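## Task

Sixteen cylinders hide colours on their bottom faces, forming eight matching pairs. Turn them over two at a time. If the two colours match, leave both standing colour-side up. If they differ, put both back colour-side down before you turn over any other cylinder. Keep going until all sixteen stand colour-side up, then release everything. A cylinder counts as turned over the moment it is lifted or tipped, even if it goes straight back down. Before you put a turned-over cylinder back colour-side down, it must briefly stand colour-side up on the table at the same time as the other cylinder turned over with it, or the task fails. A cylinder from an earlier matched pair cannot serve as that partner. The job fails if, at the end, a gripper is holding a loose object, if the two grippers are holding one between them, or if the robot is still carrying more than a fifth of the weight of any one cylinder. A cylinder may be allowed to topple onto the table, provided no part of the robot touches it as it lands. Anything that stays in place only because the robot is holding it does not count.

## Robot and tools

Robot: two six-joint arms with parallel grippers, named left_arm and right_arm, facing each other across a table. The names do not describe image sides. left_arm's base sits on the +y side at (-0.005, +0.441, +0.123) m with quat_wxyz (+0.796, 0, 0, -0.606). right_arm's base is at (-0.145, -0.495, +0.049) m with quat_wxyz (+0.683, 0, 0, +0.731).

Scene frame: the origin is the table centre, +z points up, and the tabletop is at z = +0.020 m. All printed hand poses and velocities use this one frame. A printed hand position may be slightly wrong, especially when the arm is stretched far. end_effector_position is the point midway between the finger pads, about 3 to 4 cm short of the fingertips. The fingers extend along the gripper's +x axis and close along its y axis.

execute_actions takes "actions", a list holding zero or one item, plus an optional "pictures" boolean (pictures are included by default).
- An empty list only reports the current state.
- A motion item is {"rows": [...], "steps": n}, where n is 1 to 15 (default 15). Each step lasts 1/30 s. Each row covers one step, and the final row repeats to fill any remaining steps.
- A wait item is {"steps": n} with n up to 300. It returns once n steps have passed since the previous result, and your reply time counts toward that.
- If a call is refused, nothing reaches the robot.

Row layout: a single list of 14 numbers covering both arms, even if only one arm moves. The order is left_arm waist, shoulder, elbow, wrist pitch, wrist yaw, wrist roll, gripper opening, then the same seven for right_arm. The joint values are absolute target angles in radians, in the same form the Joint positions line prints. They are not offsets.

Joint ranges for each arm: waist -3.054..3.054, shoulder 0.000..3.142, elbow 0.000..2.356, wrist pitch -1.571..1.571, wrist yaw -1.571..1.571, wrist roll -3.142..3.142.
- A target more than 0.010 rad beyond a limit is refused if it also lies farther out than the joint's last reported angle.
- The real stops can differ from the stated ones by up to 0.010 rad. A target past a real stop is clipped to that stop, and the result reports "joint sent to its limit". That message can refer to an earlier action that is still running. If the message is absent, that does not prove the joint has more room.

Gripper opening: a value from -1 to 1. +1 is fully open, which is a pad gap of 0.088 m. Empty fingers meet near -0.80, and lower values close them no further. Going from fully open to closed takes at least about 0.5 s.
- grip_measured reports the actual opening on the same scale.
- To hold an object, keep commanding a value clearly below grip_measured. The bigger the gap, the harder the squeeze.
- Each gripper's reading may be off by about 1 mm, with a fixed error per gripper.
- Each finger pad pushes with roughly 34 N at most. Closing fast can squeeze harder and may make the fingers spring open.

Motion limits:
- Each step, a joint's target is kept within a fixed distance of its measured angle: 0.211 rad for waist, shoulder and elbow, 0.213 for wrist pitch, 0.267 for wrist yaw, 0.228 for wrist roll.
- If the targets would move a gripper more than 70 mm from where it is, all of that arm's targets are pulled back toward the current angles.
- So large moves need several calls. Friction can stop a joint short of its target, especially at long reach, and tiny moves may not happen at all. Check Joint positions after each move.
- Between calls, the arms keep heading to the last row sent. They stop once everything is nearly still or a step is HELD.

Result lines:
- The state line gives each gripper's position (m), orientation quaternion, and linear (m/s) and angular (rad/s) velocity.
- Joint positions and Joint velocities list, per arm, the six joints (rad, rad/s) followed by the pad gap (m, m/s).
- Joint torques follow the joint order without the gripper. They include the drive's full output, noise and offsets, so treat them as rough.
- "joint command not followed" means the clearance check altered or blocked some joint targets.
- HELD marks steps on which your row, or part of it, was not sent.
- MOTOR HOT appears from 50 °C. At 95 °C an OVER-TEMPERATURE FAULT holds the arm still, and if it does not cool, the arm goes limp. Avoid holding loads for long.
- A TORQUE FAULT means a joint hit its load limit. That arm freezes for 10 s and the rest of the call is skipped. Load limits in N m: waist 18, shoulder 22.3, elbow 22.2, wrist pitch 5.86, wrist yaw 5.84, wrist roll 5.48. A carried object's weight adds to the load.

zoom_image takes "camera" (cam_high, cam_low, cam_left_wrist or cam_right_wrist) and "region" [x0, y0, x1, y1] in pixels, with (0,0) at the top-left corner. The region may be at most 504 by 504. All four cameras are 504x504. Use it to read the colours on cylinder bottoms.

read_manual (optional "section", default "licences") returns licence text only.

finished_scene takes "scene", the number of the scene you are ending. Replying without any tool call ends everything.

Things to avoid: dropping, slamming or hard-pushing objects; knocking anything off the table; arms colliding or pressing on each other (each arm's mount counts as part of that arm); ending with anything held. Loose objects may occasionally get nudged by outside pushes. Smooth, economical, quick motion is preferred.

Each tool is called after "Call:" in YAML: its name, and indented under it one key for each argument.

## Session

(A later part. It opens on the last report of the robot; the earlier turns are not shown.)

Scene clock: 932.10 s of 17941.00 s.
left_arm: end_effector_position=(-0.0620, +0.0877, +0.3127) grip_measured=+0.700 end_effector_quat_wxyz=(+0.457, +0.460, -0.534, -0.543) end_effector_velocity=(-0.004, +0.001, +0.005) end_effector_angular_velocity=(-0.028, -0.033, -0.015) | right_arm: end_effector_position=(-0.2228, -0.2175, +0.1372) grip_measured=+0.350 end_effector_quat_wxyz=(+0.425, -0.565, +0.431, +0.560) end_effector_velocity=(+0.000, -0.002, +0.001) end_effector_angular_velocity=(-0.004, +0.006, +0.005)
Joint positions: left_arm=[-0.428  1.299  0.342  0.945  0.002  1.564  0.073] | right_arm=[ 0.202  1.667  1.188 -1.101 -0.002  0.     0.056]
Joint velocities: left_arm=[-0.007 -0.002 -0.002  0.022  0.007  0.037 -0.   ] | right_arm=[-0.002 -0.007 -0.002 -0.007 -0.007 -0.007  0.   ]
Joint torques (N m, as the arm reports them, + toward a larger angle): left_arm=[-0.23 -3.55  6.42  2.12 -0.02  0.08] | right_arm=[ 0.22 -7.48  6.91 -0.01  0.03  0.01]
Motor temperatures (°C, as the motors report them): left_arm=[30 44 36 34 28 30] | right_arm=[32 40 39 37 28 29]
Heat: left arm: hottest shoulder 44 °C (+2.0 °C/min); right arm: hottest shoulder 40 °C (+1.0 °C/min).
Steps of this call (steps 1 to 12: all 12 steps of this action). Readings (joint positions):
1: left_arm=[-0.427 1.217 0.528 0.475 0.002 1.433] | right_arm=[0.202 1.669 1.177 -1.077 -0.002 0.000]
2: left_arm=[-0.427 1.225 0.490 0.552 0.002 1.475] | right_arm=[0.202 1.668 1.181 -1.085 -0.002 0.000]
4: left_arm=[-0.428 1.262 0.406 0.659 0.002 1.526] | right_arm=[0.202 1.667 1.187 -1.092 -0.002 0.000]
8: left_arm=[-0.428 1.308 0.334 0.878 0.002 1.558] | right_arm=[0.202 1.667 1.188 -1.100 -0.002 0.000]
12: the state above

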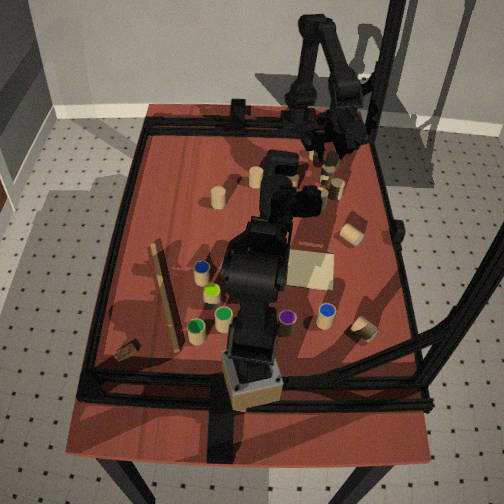

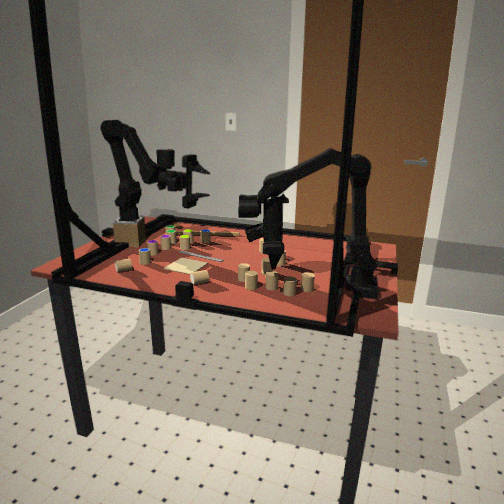

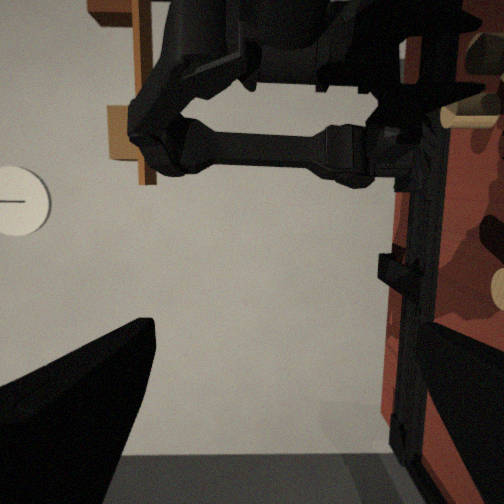

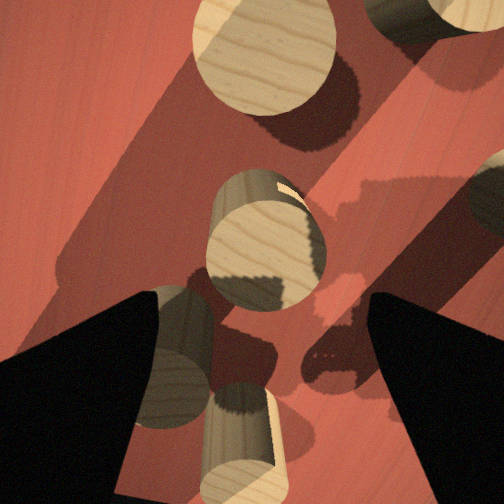

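Call:
execute_actions:
  actions:
    - {"rows":[[-0.43,1.3,0.34,0.96,0,1.571,0.7,0.194,1.674,1.208,-1.105,0,0.35,0.3],[-0.43,1.3,0.34,0.96,0,1.571,0.7,0.194,1.674,1.208,-1.105,0,0.35,0.3],[-0.43,1.3,0.34,0.96,0,1.571,0.7,0.194,1.69,1.176,-1.057,0,0.35,0.3],[-0.43,1.3,0.34,0.96,0,1.571,0.7,0.194,1.69,1.176,-1.057,0,0.35,0.3],[-0.43,1.3,0.34,0.96,0,1.571,0.7,0.194,1.706,1.144,-1.01,0,0.35,0.3],[-0.43,1.3,0.34,0.96,0,1.571,0.7,0.194,1.706,1.144,-1.01,0,0.35,0.3],[-0.43,1.3,0.34,0.96,0,1.571,0.7,0.194,1.722,1.112,-0.96,0,0.35,0.3],[-0.43,1.3,0.34,0.96,0,1.571,0.7,0.194,1.722,1.112,-0.96,0,0.35,0.3],[-0.43,1.3,0.34,0.96,0,1.571,0.7,0.194,1.74,1.08,-0.913,0,0.35,0.3],[-0.43,1.3,0.34,0.96,0,1.571,0.7,0.194,1.74,1.08,-0.913,0,0.35,0.3],[-0.43,1.3,0.34,0.96,0,1.571,0.7,0.194,1.757,1.048,-0.865,0,0.35,0.3]],"steps":15}
  pictures: false

Call:
execute_actions:
  actions:
    - {"rows":[[-0.43,1.3,0.34,0.96,0,1.571,0.7,0.194,1.757,1.048,-0.865,0,0.35,-0.4]],"steps":9}
  pictures: false

Call:
execute_actions:
  actions:
    - {"rows":[[-0.43,1.3,0.34,0.96,0,1.571,0.7,0.194,1.715,1.13,-0.985,0,0.35,-0.4],[-0.43,1.3,0.34,0.96,0,1.571,0.7,0.194,1.715,1.13,-0.985,0,0.35,-0.4],[-0.43,1.3,0.34,0.96,0,1.571,0.7,0.194,1.674,1.208,-1.105,0,0.35,-0.4],[-0.43,1.3,0.34,0.96,0,1.571,0.7,0.194,1.674,1.208,-1.105,0,0.35,-0.4],[-0.43,1.3,0.34,0.96,0,1.571,0.7,0.194,1.56,1.27,-1.2,0,0.35,-0.4],[-0.43,1.3,0.34,0.96,0,1.571,0.7,0.194,1.56,1.27,-1.2,0,0.35,-0.4],[-0.43,1.3,0.34,0.96,0,1.571,0.7,0.194,1.56,1.27,-1.2,0,0.35,-0.4],[-0.43,1.3,0.34,0.96,0,1.571,0.7,0.194,1.5,1.27,-1.2,0,0.35,-0.4],[-0.43,1.3,0.34,0.96,0,1.571,0.7,-0.216,1.15,1.0,0.3,0,0,-0.4]],"steps":15}
  pictures: false

Call:
execute_actions:
  actions:
    - {"rows":[[-0.43,1.3,0.34,0.96,0,1.571,0.7,-0.216,1.2,0.9,0.64,0,0,-0.4],[-0.43,1.3,0.34,0.96,0,1.571,0.7,-0.216,1.2,0.9,0.64,0,0,-0.4],[-0.43,1.3,0.34,0.96,0,1.571,0.7,-0.216,1.2,0.9,0.64,0,0,-0.4],[-0.43,1.3,0.34,0.96,0,1.571,0.7,-0.216,1.2,0.9,0.64,0,0,-0.4],[-0.43,1.3,0.34,0.96,0,1.571,0.7,-0.216,1.2,0.9,0.64,0,0,-0.4],[-0.43,1.3,0.34,0.96,0,1.571,0.7,-0.216,1.27,0.7,0.64,0,0,-0.4]],"steps":15}
  pictures: false

Call:
execute_actions:
  actions:
    - {"rows":[[-0.43,1.42,0.41,1.0,0,1.571,0.7,-0.216,1.39,0.75,0.633,0,0,-0.4]],"steps":11}
  pictures: false

Call:
execute_actions:
  actions:
    - {"rows":[[-0.43,1.51,0.48,1.03,0,1.571,0.7,-0.216,1.39,0.75,0.633,0,0,-0.4],[-0.43,1.51,0.48,1.03,0,1.571,0.7,-0.216,1.39,0.75,0.633,0,0,-0.4],[-0.43,1.57,0.54,1.03,0,1.571,0.7,-0.216,1.39,0.75,0.633,0,0,-0.4],[-0.43,1.57,0.54,1.03,0,1.571,0.7,-0.216,1.39,0.75,0.633,0,0,-0.4],[-0.43,1.63,0.605,1.025,0,1.571,0.7,-0.216,1.39,0.75,0.633,0,0,-0.4],[-0.43,1.63,0.605,1.025,0,1.571,0.7,-0.216,1.39,0.75,0.633,0,0,-0.4],[-0.43,1.695,0.674,1.021,0,1.571,0.7,-0.216,1.39,0.75,0.633,0,0,-0.4],[-0.43,1.695,0.674,1.021,0,1.571,0.7,-0.216,1.39,0.75,0.633,0,0,-0.4],[-0.43,1.76,0.748,1.015,0,1.571,0.7,-0.216,1.39,0.75,0.633,0,0,-0.4]],"steps":14}
  pictures: false

Call:
execute_actions:
  actions:
    - {"rows":[[-0.43,1.76,0.748,1.015,0,1.571,-0.4,-0.216,1.39,0.75,0.633,0,0,-0.4]],"steps":10}
  pictures: false

Call:
execute_actions:
  actions:
    - {"rows":[[-0.43,1.76,0.748,1.015,0,1.571,-0.4,-0.216,1.39,0.75,0.633,0,0,0.7],[-0.43,1.76,0.748,1.015,0,1.571,-0.4,-0.216,1.39,0.75,0.633,0,0,0.7],[-0.43,1.76,0.748,1.015,0,1.571,-0.4,-0.216,1.39,0.75,0.633,0,0,0.7],[-0.43,1.76,0.748,1.015,0,1.571,-0.4,-0.216,1.39,0.75,0.633,0,0,0.7],[-0.43,1.76,0.748,1.015,0,1.571,-0.4,-0.216,1.39,0.75,0.633,0,0,0.7],[-0.43,1.76,0.748,1.015,0,1.571,-0.4,-0.216,1.39,0.75,0.633,0,0,0.7],[-0.43,1.6,0.57,1.03,0,1.571,-0.4,-0.216,1.39,0.75,0.633,0,0,0.7],[-0.43,1.6,0.57,1.03,0,1.571,-0.4,-0.216,1.39,0.75,0.633,0,0,0.7],[-0.43,1.51,0.48,1.03,0,1.571,-0.4,-0.216,1.27,0.63,0.64,0,0,0.7],[-0.43,1.42,0.41,1.0,0,1.571,-0.4,-0.216,1.27,0.63,0.64,0,0,0.7]],"steps":13}
  pictures: false

Call:
execute_actions:
  actions:
    - {"rows":[[-0.12,1.3,0.7,-0.87,0,0,-0.4,-0.17,1.15,0.9,-1.27,0,0,0.4]],"steps":15}
  pictures: false

Call:
execute_actions:
  actions:
    - {"rows":[[-0.12,1.3,0.7,-0.87,0,0,-0.4,-0.17,1.15,0.9,-1.27,0,0,0.4],[-0.12,1.3,0.7,-0.87,0,0,-0.4,-0.17,1.15,0.9,-1.27,0,0,0.4],[-0.12,1.5,1.0,-0.95,0,0,-0.4,-0.17,1.15,0.9,-1.27,0,0,0.4],[-0.12,1.5,1.0,-0.95,0,0,-0.4,-0.17,1.15,0.9,-1.27,0,0,0.4],[-0.12,1.5,1.0,-0.95,0,0,-0.4,-0.17,1.15,0.9,-1.27,0,0,0.4],[-0.12,1.7,1.2,-1.0,0,0,-0.4,-0.17,1.3,1.1,-1.27,0,0,0.4],[-0.12,1.7,1.2,-1.0,0,0,-0.4,-0.17,1.3,1.1,-1.27,0,0,0.4],[-0.12,1.7,1.2,-1.0,0,0,-0.4,-0.17,1.3,1.1,-1.27,0,0,0.4],[-0.12,1.838,1.178,-0.911,0,0,-0.4,-0.17,1.3,1.1,-1.27,0,0,0.4]],"steps":15}
  pictures: false

Call:
execute_actions:
  actions:
    - {"rows":[[-0.12,1.86,1.157,-0.868,0,0,-0.4,-0.17,1.5,1.3,-1.3,0,0,0.4],[-0.12,1.885,1.135,-0.82,0,0,-0.4,-0.17,1.5,1.3,-1.3,0,0,0.4],[-0.12,1.91,1.113,-0.775,0,0,-0.4,-0.17,1.5,1.3,-1.3,0,0,0.4],[-0.12,1.935,1.092,-0.73,0,0,-0.4,-0.17,1.5,1.3,-1.3,0,0,0.4],[-0.12,1.957,1.075,-0.69,0,0,-0.4,-0.17,1.5,1.3,-1.3,0,0,0.4],[-0.12,1.975,1.06,-0.657,0,0,-0.4,-0.17,1.5,1.3,-1.3,0,0,0.4],[-0.12,1.988,1.051,-0.634,0,0,-0.4,-0.17,1.5,1.3,-1.3,0,0,0.4],[-0.12,1.997,1.045,-0.619,0,0,-0.4,-0.17,1.5,1.3,-1.3,0,0,0.4],[-0.12,2.003,1.041,-0.609,0,0,-0.4,-0.17,1.5,1.3,-1.3,0,0,0.4],[-0.12,2.009,1.037,-0.599,0,0,-0.4,-0.17,1.5,1.3,-1.3,0,0,0.4],[-0.12,2.016,1.033,-0.588,0,0,-0.4,-0.17,1.5,1.3,-1.3,0,0,0.4]],"steps":15}
  pictures: false

Call:
execute_actions:
  actions:
    - {"rows":[[-0.12,2.008,1.038,-0.6,0,0,0.3,-0.17,1.5,1.3,-1.3,0,0,0.4]],"steps":9}

Scene clock: 958.93 s of 17941.00 s.
left_arm: end_effector_position=(-0.0620, +0.0877, +0.3156) grip_measured=+0.700 end_effector_quat_wxyz=(+0.460, +0.457, -0.537, -0.539) end_effector_velocity=(-0.002, +0.001, -0.000) end_effector_angular_velocity=(+0.006, +0.021, -0.010) | right_arm: end_effector_position=(-0.2223, -0.2125, +0.0837) grip_measured=+0.300 end_effector_quat_wxyz=(+0.519, -0.480, +0.521, +0.478) end_effector_velocity=(+0.007, -0.019, -0.051) end_effector_angular_velocity=(-0.066, -0.026, -0.010)
Joint positions: left_arm=[-0.428  1.299  0.342  0.959  0.002  1.566  0.073] | right_arm=[ 0.196  1.75   1.056 -0.881 -0.002  0.346  0.054]
Joint velocities: left_arm=[-0.002 -0.007 -0.002 -0.007  0.007 -0.022 -0.   ] | right_arm=[-0.002  0.071 -0.139  0.139  0.007  0.007 -0.   ]
Joint torques (N m, as the arm reports them, + toward a larger angle): left_arm=[-0.21 -3.52  6.39  2.11 -0.02  0.1 ] | right_arm=[-0.19 -7.16  5.9   0.4   0.04  0.1 ]
Motor temperatures (°C, as the motors report them): left_arm=[30 41 37 38 28 30] | right_arm=[32 41 39 36 28 29]
Heat: left arm: hottest shoulder 41 °C (-1.0 °C/min); right arm: hottest shoulder 41 °C (+1.0 °C/min).
Steps of this call (steps 1 to 30: the robot went on to your last target; steps 31 to 100: nothing new was sent; then 23.00 s passed at rest; steps 101 to 115: all 15 steps of this action). Readings (joint positions):
101: left_arm=[-0.428 1.299 0.342 0.959 0.002 1.566] | right_arm=[0.202 1.667 1.189 -1.103 -0.002 0.051]
102: left_arm=[-0.428 1.299 0.342 0.959 0.002 1.566] | right_arm=[0.201 1.667 1.191 -1.103 -0.002 0.125]
104: left_arm=[-0.428 1.299 0.342 0.959 0.002 1.566] | right_arm=[0.198 1.668 1.191 -1.082 -0.002 0.246]
108: left_arm=[-0.428 1.299 0.342 0.959 0.002 1.566] | right_arm=[0.196 1.689 1.152 -0.998 -0.002 0.327]
115: the state above

Scene clock: 959.23 s of 17941.00 s.
left_arm: end_effector_position=(-0.0620, +0.0877, +0.3156) grip_measured=+0.700 end_effector_quat_wxyz=(+0.460, +0.457, -0.537, -0.539) end_effector_velocity=(+0.000, +0.000, -0.007) end_effector_angular_velocity=(+0.025, -0.011, +0.005) | right_arm: end_effector_position=(-0.2224, -0.2107, +0.0824) grip_measured=+0.004 end_effector_quat_wxyz=(+0.521, -0.477, +0.520, +0.480) end_effector_velocity=(+0.003, -0.005, +0.000) end_effector_angular_velocity=(-0.019, -0.013, +0.005)
Joint positions: left_arm=[-0.428  1.299  0.342  0.959  0.002  1.566  0.073] | right_arm=[ 0.196  1.751  1.052 -0.867 -0.     0.347  0.039]
Joint velocities: left_arm=[-0.002  0.002 -0.002 -0.022 -0.007  0.007 -0.   ] | right_arm=[-0.002 -0.002 -0.002 -0.022  0.007 -0.007 -0.   ]
Joint torques (N m, as the arm reports them, + toward a larger angle): left_arm=[-0.22 -3.5   6.33  2.12 -0.02  0.1 ] | right_arm=[-0.18 -6.63  5.16  0.21 -0.03  0.13]
Motor temperatures (°C, as the motors report them): left_arm=[30 41 37 38 28 30] | right_arm=[32 41 39 36 28 29]
Heat: left arm: hottest shoulder 41 °C (-1.0 °C/min); right arm: hottest shoulder 41 °C (+1.0 °C/min).
Steps of this call (steps 1 to 9: all 9 steps of this action). Readings (joint positions):
1: left_arm=[-0.428 1.299 0.342 0.959 0.002 1.566] | right_arm=[0.196 1.751 1.053 -0.877 -0.002 0.346]
2: left_arm=[-0.428 1.299 0.342 0.959 0.002 1.566] | right_arm=[0.196 1.751 1.052 -0.873 -0.002 0.346]
4: left_arm=[-0.428 1.299 0.342 0.959 0.002 1.566] | right_arm=[0.196 1.751 1.052 -0.868 -0.000 0.347]
8: left_arm=[-0.428 1.299 0.342 0.959 0.002 1.566] | right_arm=[0.196 1.751 1.052 -0.867 -0.000 0.347]
9: the state above

Scene clock: 959.73 s of 17941.00 s.
left_arm: end_effector_position=(-0.0620, +0.0877, +0.3156) grip_measured=+0.700 end_effector_quat_wxyz=(+0.460, +0.457, -0.537, -0.539) end_effector_velocity=(+0.000, +0.001, -0.002) end_effector_angular_velocity=(+0.006, -0.008, +0.005) | right_arm: end_effector_position=(-0.1110, -0.1846, +0.2371) grip_measured=+0.005 end_effector_quat_wxyz=(+0.674, -0.285, +0.338, +0.591) end_effector_velocity=(+0.300, +0.223, +0.492) end_effector_angular_velocity=(+2.745, -0.551, -0.572)
Joint positions: left_arm=[-0.428  1.299  0.342  0.959  0.002  1.566  0.073] | right_arm=[-0.175  1.213  1.014 -0.717  0.007  0.034  0.039]
Joint velocities: left_arm=[-0.002 -0.002 -0.002 -0.007 -0.007  0.007 -0.   ] | right_arm=[-0.867 -0.891 -0.085  1.985  0.022 -0.388 -0.004]
Joint torques (N m, as the arm reports them, + toward a larger angle): left_arm=[-0.21 -3.53  6.37  2.12 -0.02  0.09] | right_arm=[ 1.94 -4.56  6.65  1.36 -0.26 -0.08]
Motor temperatures (°C, as the motors report them): left_arm=[30 41 37 38 28 30] | right_arm=[32 41 39 36 28 29]
Heat: left arm: hottest shoulder 41 °C (-1.0 °C/min); right arm: hottest shoulder 41 °C (+1.0 °C/min).
Steps of this call (steps 1 to 15: all 15 steps of this action). Readings (joint positions):
1: left_arm=[-0.428 1.299 0.342 0.959 0.002 1.566] | right_arm=[0.196 1.750 1.065 -0.894 -0.000 0.347]
2: left_arm=[-0.428 1.299 0.342 0.959 0.002 1.566] | right_arm=[0.196 1.749 1.080 -0.931 -0.000 0.347]
4: left_arm=[-0.428 1.299 0.342 0.959 0.002 1.566] | right_arm=[0.196 1.731 1.130 -1.025 -0.000 0.347]
8: left_arm=[-0.428 1.299 0.342 0.959 0.002 1.566] | right_arm=[0.196 1.597 1.235 -1.155 -0.000 0.347]
15: the state above

Scene clock: 960.23 s of 17941.00 s.
left_arm: end_effector_position=(-0.0620, +0.0877, +0.3156) grip_measured=+0.700 end_effector_quat_wxyz=(+0.460, +0.457, -0.537, -0.539) end_effector_velocity=(+0.002, -0.000, -0.003) end_effector_angular_velocity=(+0.013, +0.005, +0.020) | right_arm: end_effector_position=(-0.0889, -0.1111, +0.2490) grip_measured=+0.005 end_effector_quat_wxyz=(+0.748, -0.105, +0.123, +0.644) end_effector_velocity=(+0.023, +0.145, +0.466) end_effector_angular_velocity=(+2.120, -0.305, -0.012)
Joint positions: left_arm=[-0.428  1.299  0.342  0.959  0.002  1.566  0.073] | right_arm=[-0.213  1.281  0.69   0.266  0.003  0.003  0.039]
Joint velocities: left_arm=[-0.002  0.002 -0.002 -0.007 -0.022 -0.007 -0.   ] | right_arm=[-0.002 -0.046  0.066  2.029  0.007  0.007  0.   ]
Joint torques (N m, as the arm reports them, + toward a larger angle): left_arm=[-0.24 -3.53  6.32  2.12 -0.02  0.07] | right_arm=[-0.18 -6.43  8.14  1.43 -0.1  -0.06]
Motor temperatures (°C, as the motors report them): left_arm=[30 41 37 39 28 30] | right_arm=[32 41 39 36 28 29]
Heat: left arm: hottest shoulder 41 °C (-1.0 °C/min); right arm: hottest shoulder 41 °C (+1.0 °C/min).
Steps of this call (steps 1 to 15: all 15 steps of this action). Readings (joint positions):
1: left_arm=[-0.428 1.299 0.342 0.959 0.002 1.566] | right_arm=[-0.196 1.195 1.000 -0.638 0.007 0.024]
2: left_arm=[-0.428 1.299 0.342 0.959 0.002 1.566] | right_arm=[-0.205 1.183 0.985 -0.566 0.006 0.017]
4: left_arm=[-0.428 1.299 0.342 0.959 0.002 1.566] | right_arm=[-0.210 1.184 0.947 -0.440 0.004 0.009]
8: left_arm=[-0.428 1.299 0.342 0.959 0.002 1.566] | right_arm=[-0.212 1.221 0.808 -0.170 0.003 0.004]
15: the state above

Scene clock: 960.60 s of 17941.00 s.
left_arm: end_effector_position=(-0.0653, +0.0678, +0.3083) grip_measured=+0.700 end_effector_quat_wxyz=(+0.456, +0.461, -0.534, -0.543) end_effector_velocity=(+0.002, -0.003, +0.006) end_effector_angular_velocity=(-0.011, +0.009, +0.020) | right_arm: end_effector_position=(-0.0841, -0.0792, +0.3109) grip_measured=+0.004 end_effector_quat_wxyz=(+0.758, -0.004, +0.006, +0.653) end_effector_velocity=(-0.002, +0.003, +0.006) end_effector_angular_velocity=(+0.041, -0.043, +0.020)
Joint positions: left_arm=[-0.428  1.414  0.401  0.998  0.002  1.566  0.073] | right_arm=[-0.213  1.379  0.742  0.623  0.003  0.003  0.039]
Joint velocities: left_arm=[-0.002 -0.002  0.017 -0.007 -0.022 -0.007 -0.   ] | right_arm=[-0.002  0.017 -0.002  0.066 -0.022 -0.037  0.   ]
Joint torques (N m, as the arm reports them, + toward a larger angle): left_arm=[-0.24 -3.65  7.33  2.16 -0.02  0.07] | right_arm=[-0.22 -4.91  8.24  1.65 -0.13 -0.05]
Motor temperatures (°C, as the motors report them): left_arm=[30 41 37 39 28 30] | right_arm=[32 41 39 36 28 29]
Heat: left arm: hottest shoulder 41 °C (-1.0 °C/min); right arm: hottest shoulder 41 °C (+1.0 °C/min).
Steps of this call (steps 1 to 11: all 11 steps of this action). Readings (joint positions):
1: left_arm=[-0.428 1.316 0.349 0.970 0.002 1.566] | right_arm=[-0.213 1.293 0.700 0.331 0.003 0.003]
2: left_arm=[-0.428 1.345 0.366 0.983 0.002 1.566] | right_arm=[-0.213 1.313 0.716 0.402 0.003 0.003]
4: left_arm=[-0.428 1.391 0.392 0.988 0.002 1.566] | right_arm=[-0.213 1.354 0.738 0.522 0.003 0.003]
8: left_arm=[-0.428 1.412 0.398 0.995 0.002 1.566] | right_arm=[-0.213 1.376 0.742 0.608 0.003 0.003]
11: the state above

Scene clock: 961.07 s of 17941.00 s.
left_arm: end_effector_position=(-0.0790, -0.0180, +0.3103) grip_measured=+0.700 end_effector_quat_wxyz=(+0.460, +0.457, -0.537, -0.540) end_effector_velocity=(-0.004, -0.027, -0.013) end_effector_angular_velocity=(+0.023, +0.004, +0.005) | right_arm: end_effector_position=(-0.0841, -0.0790, +0.3117) grip_measured=+0.003 end_effector_quat_wxyz=(+0.758, -0.002, +0.005, +0.653) end_effector_velocity=(-0.000, -0.001, +0.000) end_effector_angular_velocity=(-0.003, -0.007, +0.005)
Joint positions: left_arm=[-0.428  1.746  0.731  1.016  0.002  1.566  0.073] | right_arm=[-0.213  1.381  0.742  0.63   0.003  0.003  0.039]
Joint velocities: left_arm=[-0.002  0.115  0.1   -0.007 -0.007 -0.007  0.   ] | right_arm=[-0.002 -0.007 -0.002 -0.007 -0.007 -0.007 -0.   ]
Joint torques (N m, as the arm reports them, + toward a larger angle): left_arm=[-0.17 -5.93  7.5   2.   -0.02  0.08] | right_arm=[-0.23 -4.95  8.29  1.66 -0.11 -0.07]
Motor temperatures (°C, as the motors report them): left_arm=[30 41 37 39 28 30] | right_arm=[32 41 39 36 28 29]
Heat: left arm: hottest shoulder 41 °C (-1.0 °C/min); right arm: hottest shoulder 41 °C (+1.0 °C/min).
Steps of this call (steps 1 to 14: all 14 steps of this action). Readings (joint positions):
1: left_arm=[-0.428 1.428 0.411 1.005 0.002 1.566] | right_arm=[-0.213 1.380 0.742 0.625 0.003 0.003]
2: left_arm=[-0.428 1.451 0.430 1.015 0.002 1.566] | right_arm=[-0.213 1.380 0.742 0.627 0.003 0.003]
4: left_arm=[-0.428 1.511 0.485 1.021 0.002 1.566] | right_arm=[-0.213 1.380 0.742 0.628 0.003 0.003]
8: left_arm=[-0.428 1.632 0.609 1.022 0.002 1.566] | right_arm=[-0.213 1.381 0.742 0.629 0.003 0.003]
14: the state above

Scene clock: 961.40 s of 17941.00 s.
left_arm: end_effector_position=(-0.0793, -0.0199, +0.3111) grip_measured=+0.028 end_effector_quat_wxyz=(+0.460, +0.457, -0.538, -0.539) end_effector_velocity=(-0.002, +0.002, -0.003) end_effector_angular_velocity=(+0.013, +0.005, -0.010) | right_arm: end_effector_position=(-0.0840, -0.0790, +0.3119) grip_measured=+0.003 end_effector_quat_wxyz=(+0.758, -0.002, +0.004, +0.653) end_effector_velocity=(-0.000, +0.000, -0.004) end_effector_angular_velocity=(-0.013, -0.005, +0.005)
Joint positions: left_arm=[-0.428  1.752  0.739  1.015  0.002  1.567  0.04 ] | right_arm=[-0.214  1.381  0.742  0.631  0.003  0.003  0.039]
Joint velocities: left_arm=[-0.002 -0.002 -0.007 -0.007  0.007 -0.007 -0.   ] | right_arm=[-0.002  0.002 -0.002 -0.007 -0.007 -0.007  0.   ]
Joint torques (N m, as the arm reports them, + toward a larger angle): left_arm=[-0.18 -5.64  7.45  2.02 -0.02  0.06] | right_arm=[-0.23 -4.99  8.31  1.57 -0.09 -0.05]
Motor temperatures (°C, as the motors report them): left_arm=[30 41 37 39 28 30] | right_arm=[32 41 39 36 28 29]
Heat: left arm: hottest shoulder 41 °C (-1.0 °C/min); right arm: hottest shoulder 41 °C (+1.0 °C/min).
Steps of this call (steps 1 to 10: all 10 steps of this action). Readings (joint positions):
1: left_arm=[-0.428 1.749 0.734 1.016 0.002 1.566] | right_arm=[-0.213 1.381 0.742 0.630 0.003 0.003]
2: left_arm=[-0.428 1.750 0.736 1.016 0.002 1.566] | right_arm=[-0.213 1.381 0.742 0.630 0.003 0.003]
4: left_arm=[-0.428 1.752 0.738 1.016 0.002 1.566] | right_arm=[-0.213 1.381 0.742 0.630 0.003 0.003]
8: left_arm=[-0.428 1.752 0.739 1.015 0.002 1.567] | right_arm=[-0.214 1.381 0.742 0.631 0.003 0.003]
10: the state above

Scene clock: 961.83 s of 17941.00 s.
left_arm: end_effector_position=(-0.0671, +0.0563, +0.3097) grip_measured=+0.028 end_effector_quat_wxyz=(+0.457, +0.460, -0.535, -0.542) end_effector_velocity=(+0.023, +0.131, +0.045) end_effector_angular_velocity=(-0.131, +0.028, +0.020) | right_arm: end_effector_position=(-0.0874, -0.1018, +0.3069) grip_measured=+0.695 end_effector_quat_wxyz=(+0.757, -0.000, +0.002, +0.653) end_effector_velocity=(-0.009, -0.048, +0.002) end_effector_angular_velocity=(+0.042, +0.001, +0.020)
Joint positions: left_arm=[-0.428  1.462  0.443  1.008  0.001  1.567  0.04 ] | right_arm=[-0.214  1.291  0.65   0.637  0.002  0.003  0.073]
Joint velocities: left_arm=[-0.002 -0.632 -0.447 -0.051 -0.022 -0.007 -0.   ] | right_arm=[-0.002 -0.208 -0.173  0.007 -0.022  0.007  0.001]
Joint torques (N m, as the arm reports them, + toward a larger angle): left_arm=[-0.2  -4.06  6.44  1.8  -0.01  0.07] | right_arm=[-0.17 -5.97  6.61  1.56 -0.08 -0.07]
Motor temperatures (°C, as the motors report them): left_arm=[30 41 37 39 28 30] | right_arm=[32 41 39 36 28 29]
Heat: left arm: hottest shoulder 41 °C (-1.0 °C/min); right arm: hottest shoulder 41 °C (+1.0 °C/min).
Steps of this call (steps 1 to 13: all 13 steps of this action). Readings (joint positions):
1: left_arm=[-0.428 1.752 0.739 1.015 0.002 1.567] | right_arm=[-0.214 1.381 0.742 0.631 0.003 0.003]
2: left_arm=[-0.428 1.752 0.739 1.015 0.002 1.567] | right_arm=[-0.214 1.381 0.742 0.631 0.003 0.003]
4: left_arm=[-0.428 1.752 0.740 1.015 0.002 1.567] | right_arm=[-0.214 1.381 0.742 0.631 0.002 0.003]
8: left_arm=[-0.428 1.696 0.668 1.017 0.002 1.567] | right_arm=[-0.214 1.381 0.742 0.632 0.002 0.003]
13: the state above

Scene clock: 962.33 s of 17941.00 s.
left_arm: end_effector_position=(+0.0509, +0.0638, +0.2948) grip_measured=+0.029 end_effector_quat_wxyz=(+0.649, +0.382, -0.043, -0.657) end_effector_velocity=(-0.028, +0.190, -0.387) end_effector_angular_velocity=(+1.669, +2.182, +0.967) | right_arm: end_effector_position=(-0.1084, -0.1447, +0.2828) grip_measured=+0.401 end_effector_quat_wxyz=(+0.718, -0.173, +0.194, +0.645) end_effector_velocity=(-0.025, -0.215, -0.376) end_effector_angular_velocity=(-1.970, +0.204, +0.012)
Joint positions: left_arm=[-0.122  1.301  0.699  0.141 -0.002  0.664  0.04 ] | right_arm=[-0.173  1.148  0.904 -0.283  0.002  0.003  0.059]
Joint velocities: left_arm=[-0.007  0.002 -0.002 -1.971 -0.022 -2.147 -0.   ] | right_arm=[ 0.002  0.002 -0.007 -1.971 -0.007 -0.007 -0.001]
Joint torques (N m, as the arm reports them, + toward a larger angle): left_arm=[ 0.12 -4.6   7.68  2.    0.13 -0.26] | right_arm=[ 0.19 -4.43  7.14  1.37 -0.1  -0.05]
Motor temperatures (°C, as the motors report them): left_arm=[30 41 37 39 28 30] | right_arm=[32 41 39 36 28 29]
Heat: left arm: hottest shoulder 41 °C (-1.0 °C/min); right arm: hottest shoulder 41 °C (+1.0 °C/min).
Steps of this call (steps 1 to 15: all 15 steps of this action). Readings (joint positions):
1: left_arm=[-0.416 1.439 0.454 0.969 0.011 1.540] | right_arm=[-0.211 1.276 0.666 0.594 0.002 0.003]
2: left_arm=[-0.384 1.423 0.481 0.917 0.014 1.501] | right_arm=[-0.204 1.262 0.696 0.533 0.002 0.003]
4: left_arm=[-0.306 1.392 0.551 0.841 0.011 1.415] | right_arm=[-0.188 1.226 0.779 0.423 0.001 0.003]
8: left_arm=[-0.150 1.317 0.675 0.611 -0.002 1.155] | right_arm=[-0.173 1.147 0.898 0.184 0.002 0.003]
15: the state above

Scene clock: 962.83 s of 17941.00 s.
left_arm: end_effector_position=(+0.0437, +0.1114, +0.1579) grip_measured=+0.025 end_effector_quat_wxyz=(+0.551, +0.450, +0.514, -0.480) end_effector_velocity=(-0.045, +0.302, -0.127) end_effector_angular_velocity=(+1.534, +0.227, +0.078) | right_arm: end_effector_position=(-0.1210, -0.2649, +0.1999) grip_measured=+0.400 end_effector_quat_wxyz=(+0.565, -0.435, +0.484, +0.507) end_effector_velocity=(-0.017, -0.132, -0.029) end_effector_angular_velocity=(-0.656, +0.087, +0.023)
Joint positions: left_arm=[-0.122  1.837  1.163 -0.831 -0.001  0.012  0.04 ] | right_arm=[-0.173  1.288  1.086 -1.216  0.002  0.003  0.059]
Joint velocities: left_arm=[-0.002  0.281 -0.09  -1.179 -0.007 -0.081  0.   ] | right_arm=[-0.002  0.037 -0.002 -0.623 -0.022 -0.022 -0.   ]
Joint torques (N m, as the arm reports them, + toward a larger angle): left_arm=[ 0.13 -8.66  8.53  1.31  0.08 -0.25] | right_arm=[ 0.14 -3.31  8.    0.57 -0.07 -0.07]
Motor temperatures (°C, as the motors report them): left_arm=[30 42 38 39 28 30] | right_arm=[32 41 39 36 28 29]
Heat: left arm: hottest shoulder 42 °C (+0.0 °C/min); right arm: hottest shoulder 41 °C (+1.0 °C/min).
Steps of this call (steps 1 to 15: all 15 steps of this action). Readings (joint positions):
1: left_arm=[-0.122 1.301 0.699 0.075 -0.002 0.593] | right_arm=[-0.173 1.148 0.904 -0.349 0.002 0.003]
2: left_arm=[-0.122 1.301 0.699 0.009 -0.002 0.522] | right_arm=[-0.173 1.148 0.904 -0.414 0.002 0.003]
4: left_arm=[-0.122 1.385 0.789 -0.142 -0.002 0.384] | right_arm=[-0.173 1.148 0.904 -0.546 0.002 0.003]
8: left_arm=[-0.122 1.600 1.048 -0.392 -0.002 0.118] | right_arm=[-0.173 1.243 1.017 -0.810 0.002 0.003]
15: the state above

Scene clock: 963.33 s of 17941.00 s.
left_arm: end_effector_position=(+0.0419, +0.1237, +0.0797) grip_measured=+0.025 end_effector_quat_wxyz=(+0.536, +0.463, +0.533, -0.464) end_effector_velocity=(+0.006, -0.020, +0.001) end_effector_angular_velocity=(-0.105, -0.038, -0.010) | right_arm: end_effector_position=(-0.1174, -0.2302, +0.2082) grip_measured=+0.400 end_effector_quat_wxyz=(+0.545, -0.455, +0.506, +0.489) end_effector_velocity=(-0.001, -0.005, -0.002) end_effector_angular_velocity=(-0.026, +0.010, +0.005)
Joint positions: left_arm=[-0.122  2.007  1.037 -0.597 -0.001  0.005  0.04 ] | right_arm=[-0.173  1.489  1.29  -1.298  0.002  0.003  0.059]
Joint velocities: left_arm=[-0.002 -0.012 -0.012  0.11  -0.022  0.007  0.   ] | right_arm=[-0.002  0.002 -0.002 -0.022 -0.007 -0.007  0.   ]
Joint torques (N m, as the arm reports them, + toward a larger angle): left_arm=[ 0.18 -6.07  4.51  0.68  0.07 -0.23] | right_arm=[ 0.14 -4.74  7.5   0.11 -0.09 -0.05]
Motor temperatures (°C, as the motors report them): left_arm=[30 42 38 39 28 30] | right_arm=[32 41 40 36 28 29]
Heat: left arm: hottest shoulder 42 °C (+0.0 °C/min); right arm: hottest shoulder 41 °C (+1.0 °C/min).
Steps of this call (steps 1 to 15: all 15 steps of this action). Readings (joint positions):
1: left_arm=[-0.122 1.845 1.157 -0.850 -0.001 0.010] | right_arm=[-0.173 1.322 1.118 -1.263 0.002 0.003]
2: left_arm=[-0.122 1.852 1.152 -0.844 -0.001 0.008] | right_arm=[-0.173 1.369 1.173 -1.280 0.002 0.003]
4: left_arm=[-0.122 1.874 1.137 -0.791 -0.001 0.007] | right_arm=[-0.173 1.451 1.256 -1.262 0.002 0.003]
8: left_arm=[-0.122 1.955 1.079 -0.674 -0.001 0.006] | right_arm=[-0.173 1.488 1.281 -1.295 0.002 0.003]
15: the state above

Scene clock: 963.63 s of 17941.00 s.
left_arm: end_effector_position=(+0.0420, +0.1243, +0.0797) grip_measured=+0.284 end_effector_quat_wxyz=(+0.535, +0.463, +0.534, -0.463) end_effector_velocity=(-0.004, +0.002, -0.001) end_effector_angular_velocity=(+0.011, +0.009, -0.015) | right_arm: end_effector_position=(-0.1174, -0.2302, +0.2083) grip_measured=+0.400 end_effector_quat_wxyz=(+0.545, -0.455, +0.506, +0.489) end_effector_velocity=(-0.002, +0.001, +0.000) end_effector_angular_velocity=(+0.008, +0.006, +0.010)
Joint positions: left_arm=[-0.121  2.007  1.037 -0.6   -0.002  0.005  0.053] | right_arm=[-0.173  1.489  1.29  -1.298  0.002  0.003  0.059]
Joint velocities: left_arm=[-0.007  0.002 -0.002 -0.007  0.007  0.007  0.004] | right_arm=[ 0.002 -0.002 -0.002  0.007 -0.007 -0.007 -0.   ]
Joint torques (N m, as the arm reports them, + toward a larger angle): left_arm=[ 0.15 -6.87  5.04  0.49  0.07 -0.23] | right_arm=[ 0.16 -4.74  7.53  0.1  -0.1  -0.05]
Motor temperatures (°C, as the motors report them): left_arm=[30 42 37 39 28 30] | right_arm=[32 41 40 36 28 29]
Heat: left arm: hottest shoulder 42 °C (+0.0 °C/min); right arm: hottest shoulder 41 °C (+1.0 °C/min).
Steps of this call (steps 1 to 9: all 9 steps of this action). Readings (joint positions):
1: left_arm=[-0.122 2.007 1.037 -0.596 -0.001 0.005] | right_arm=[-0.173 1.489 1.290 -1.298 0.002 0.003]
2: left_arm=[-0.122 2.007 1.037 -0.596 -0.001 0.005] | right_arm=[-0.173 1.489 1.290 -1.298 0.002 0.003]
4: left_arm=[-0.121 2.007 1.037 -0.596 -0.002 0.005] | right_arm=[-0.173 1.489 1.290 -1.298 0.002 0.003]
8: left_arm=[-0.121 2.007 1.037 -0.600 -0.002 0.005] | right_arm=[-0.173 1.489 1.290 -1.298 0.002 0.003]
9: the state above

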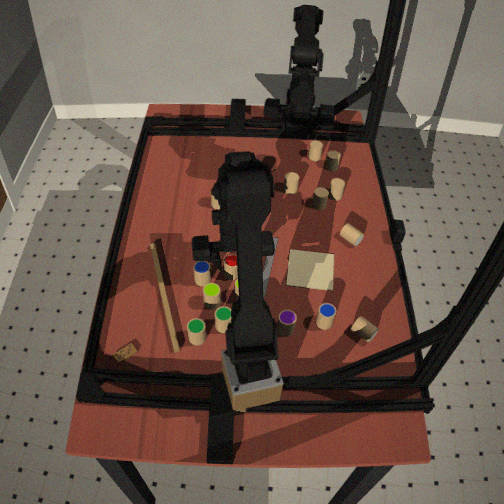

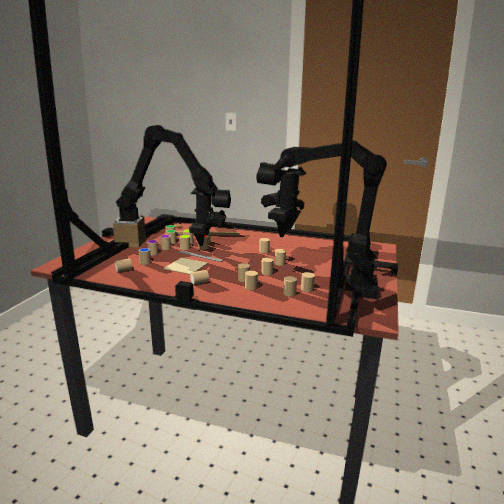

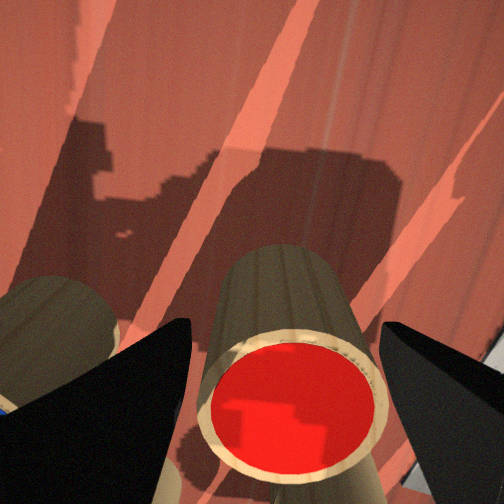

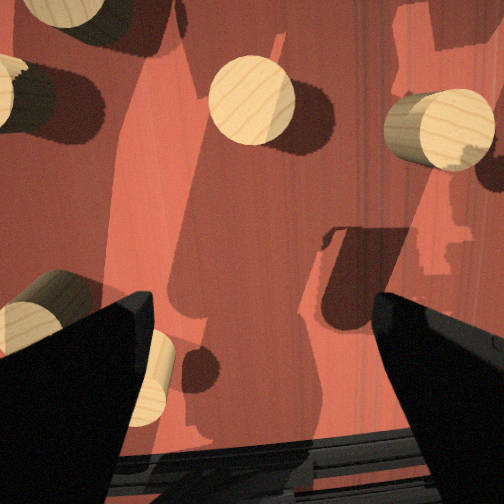

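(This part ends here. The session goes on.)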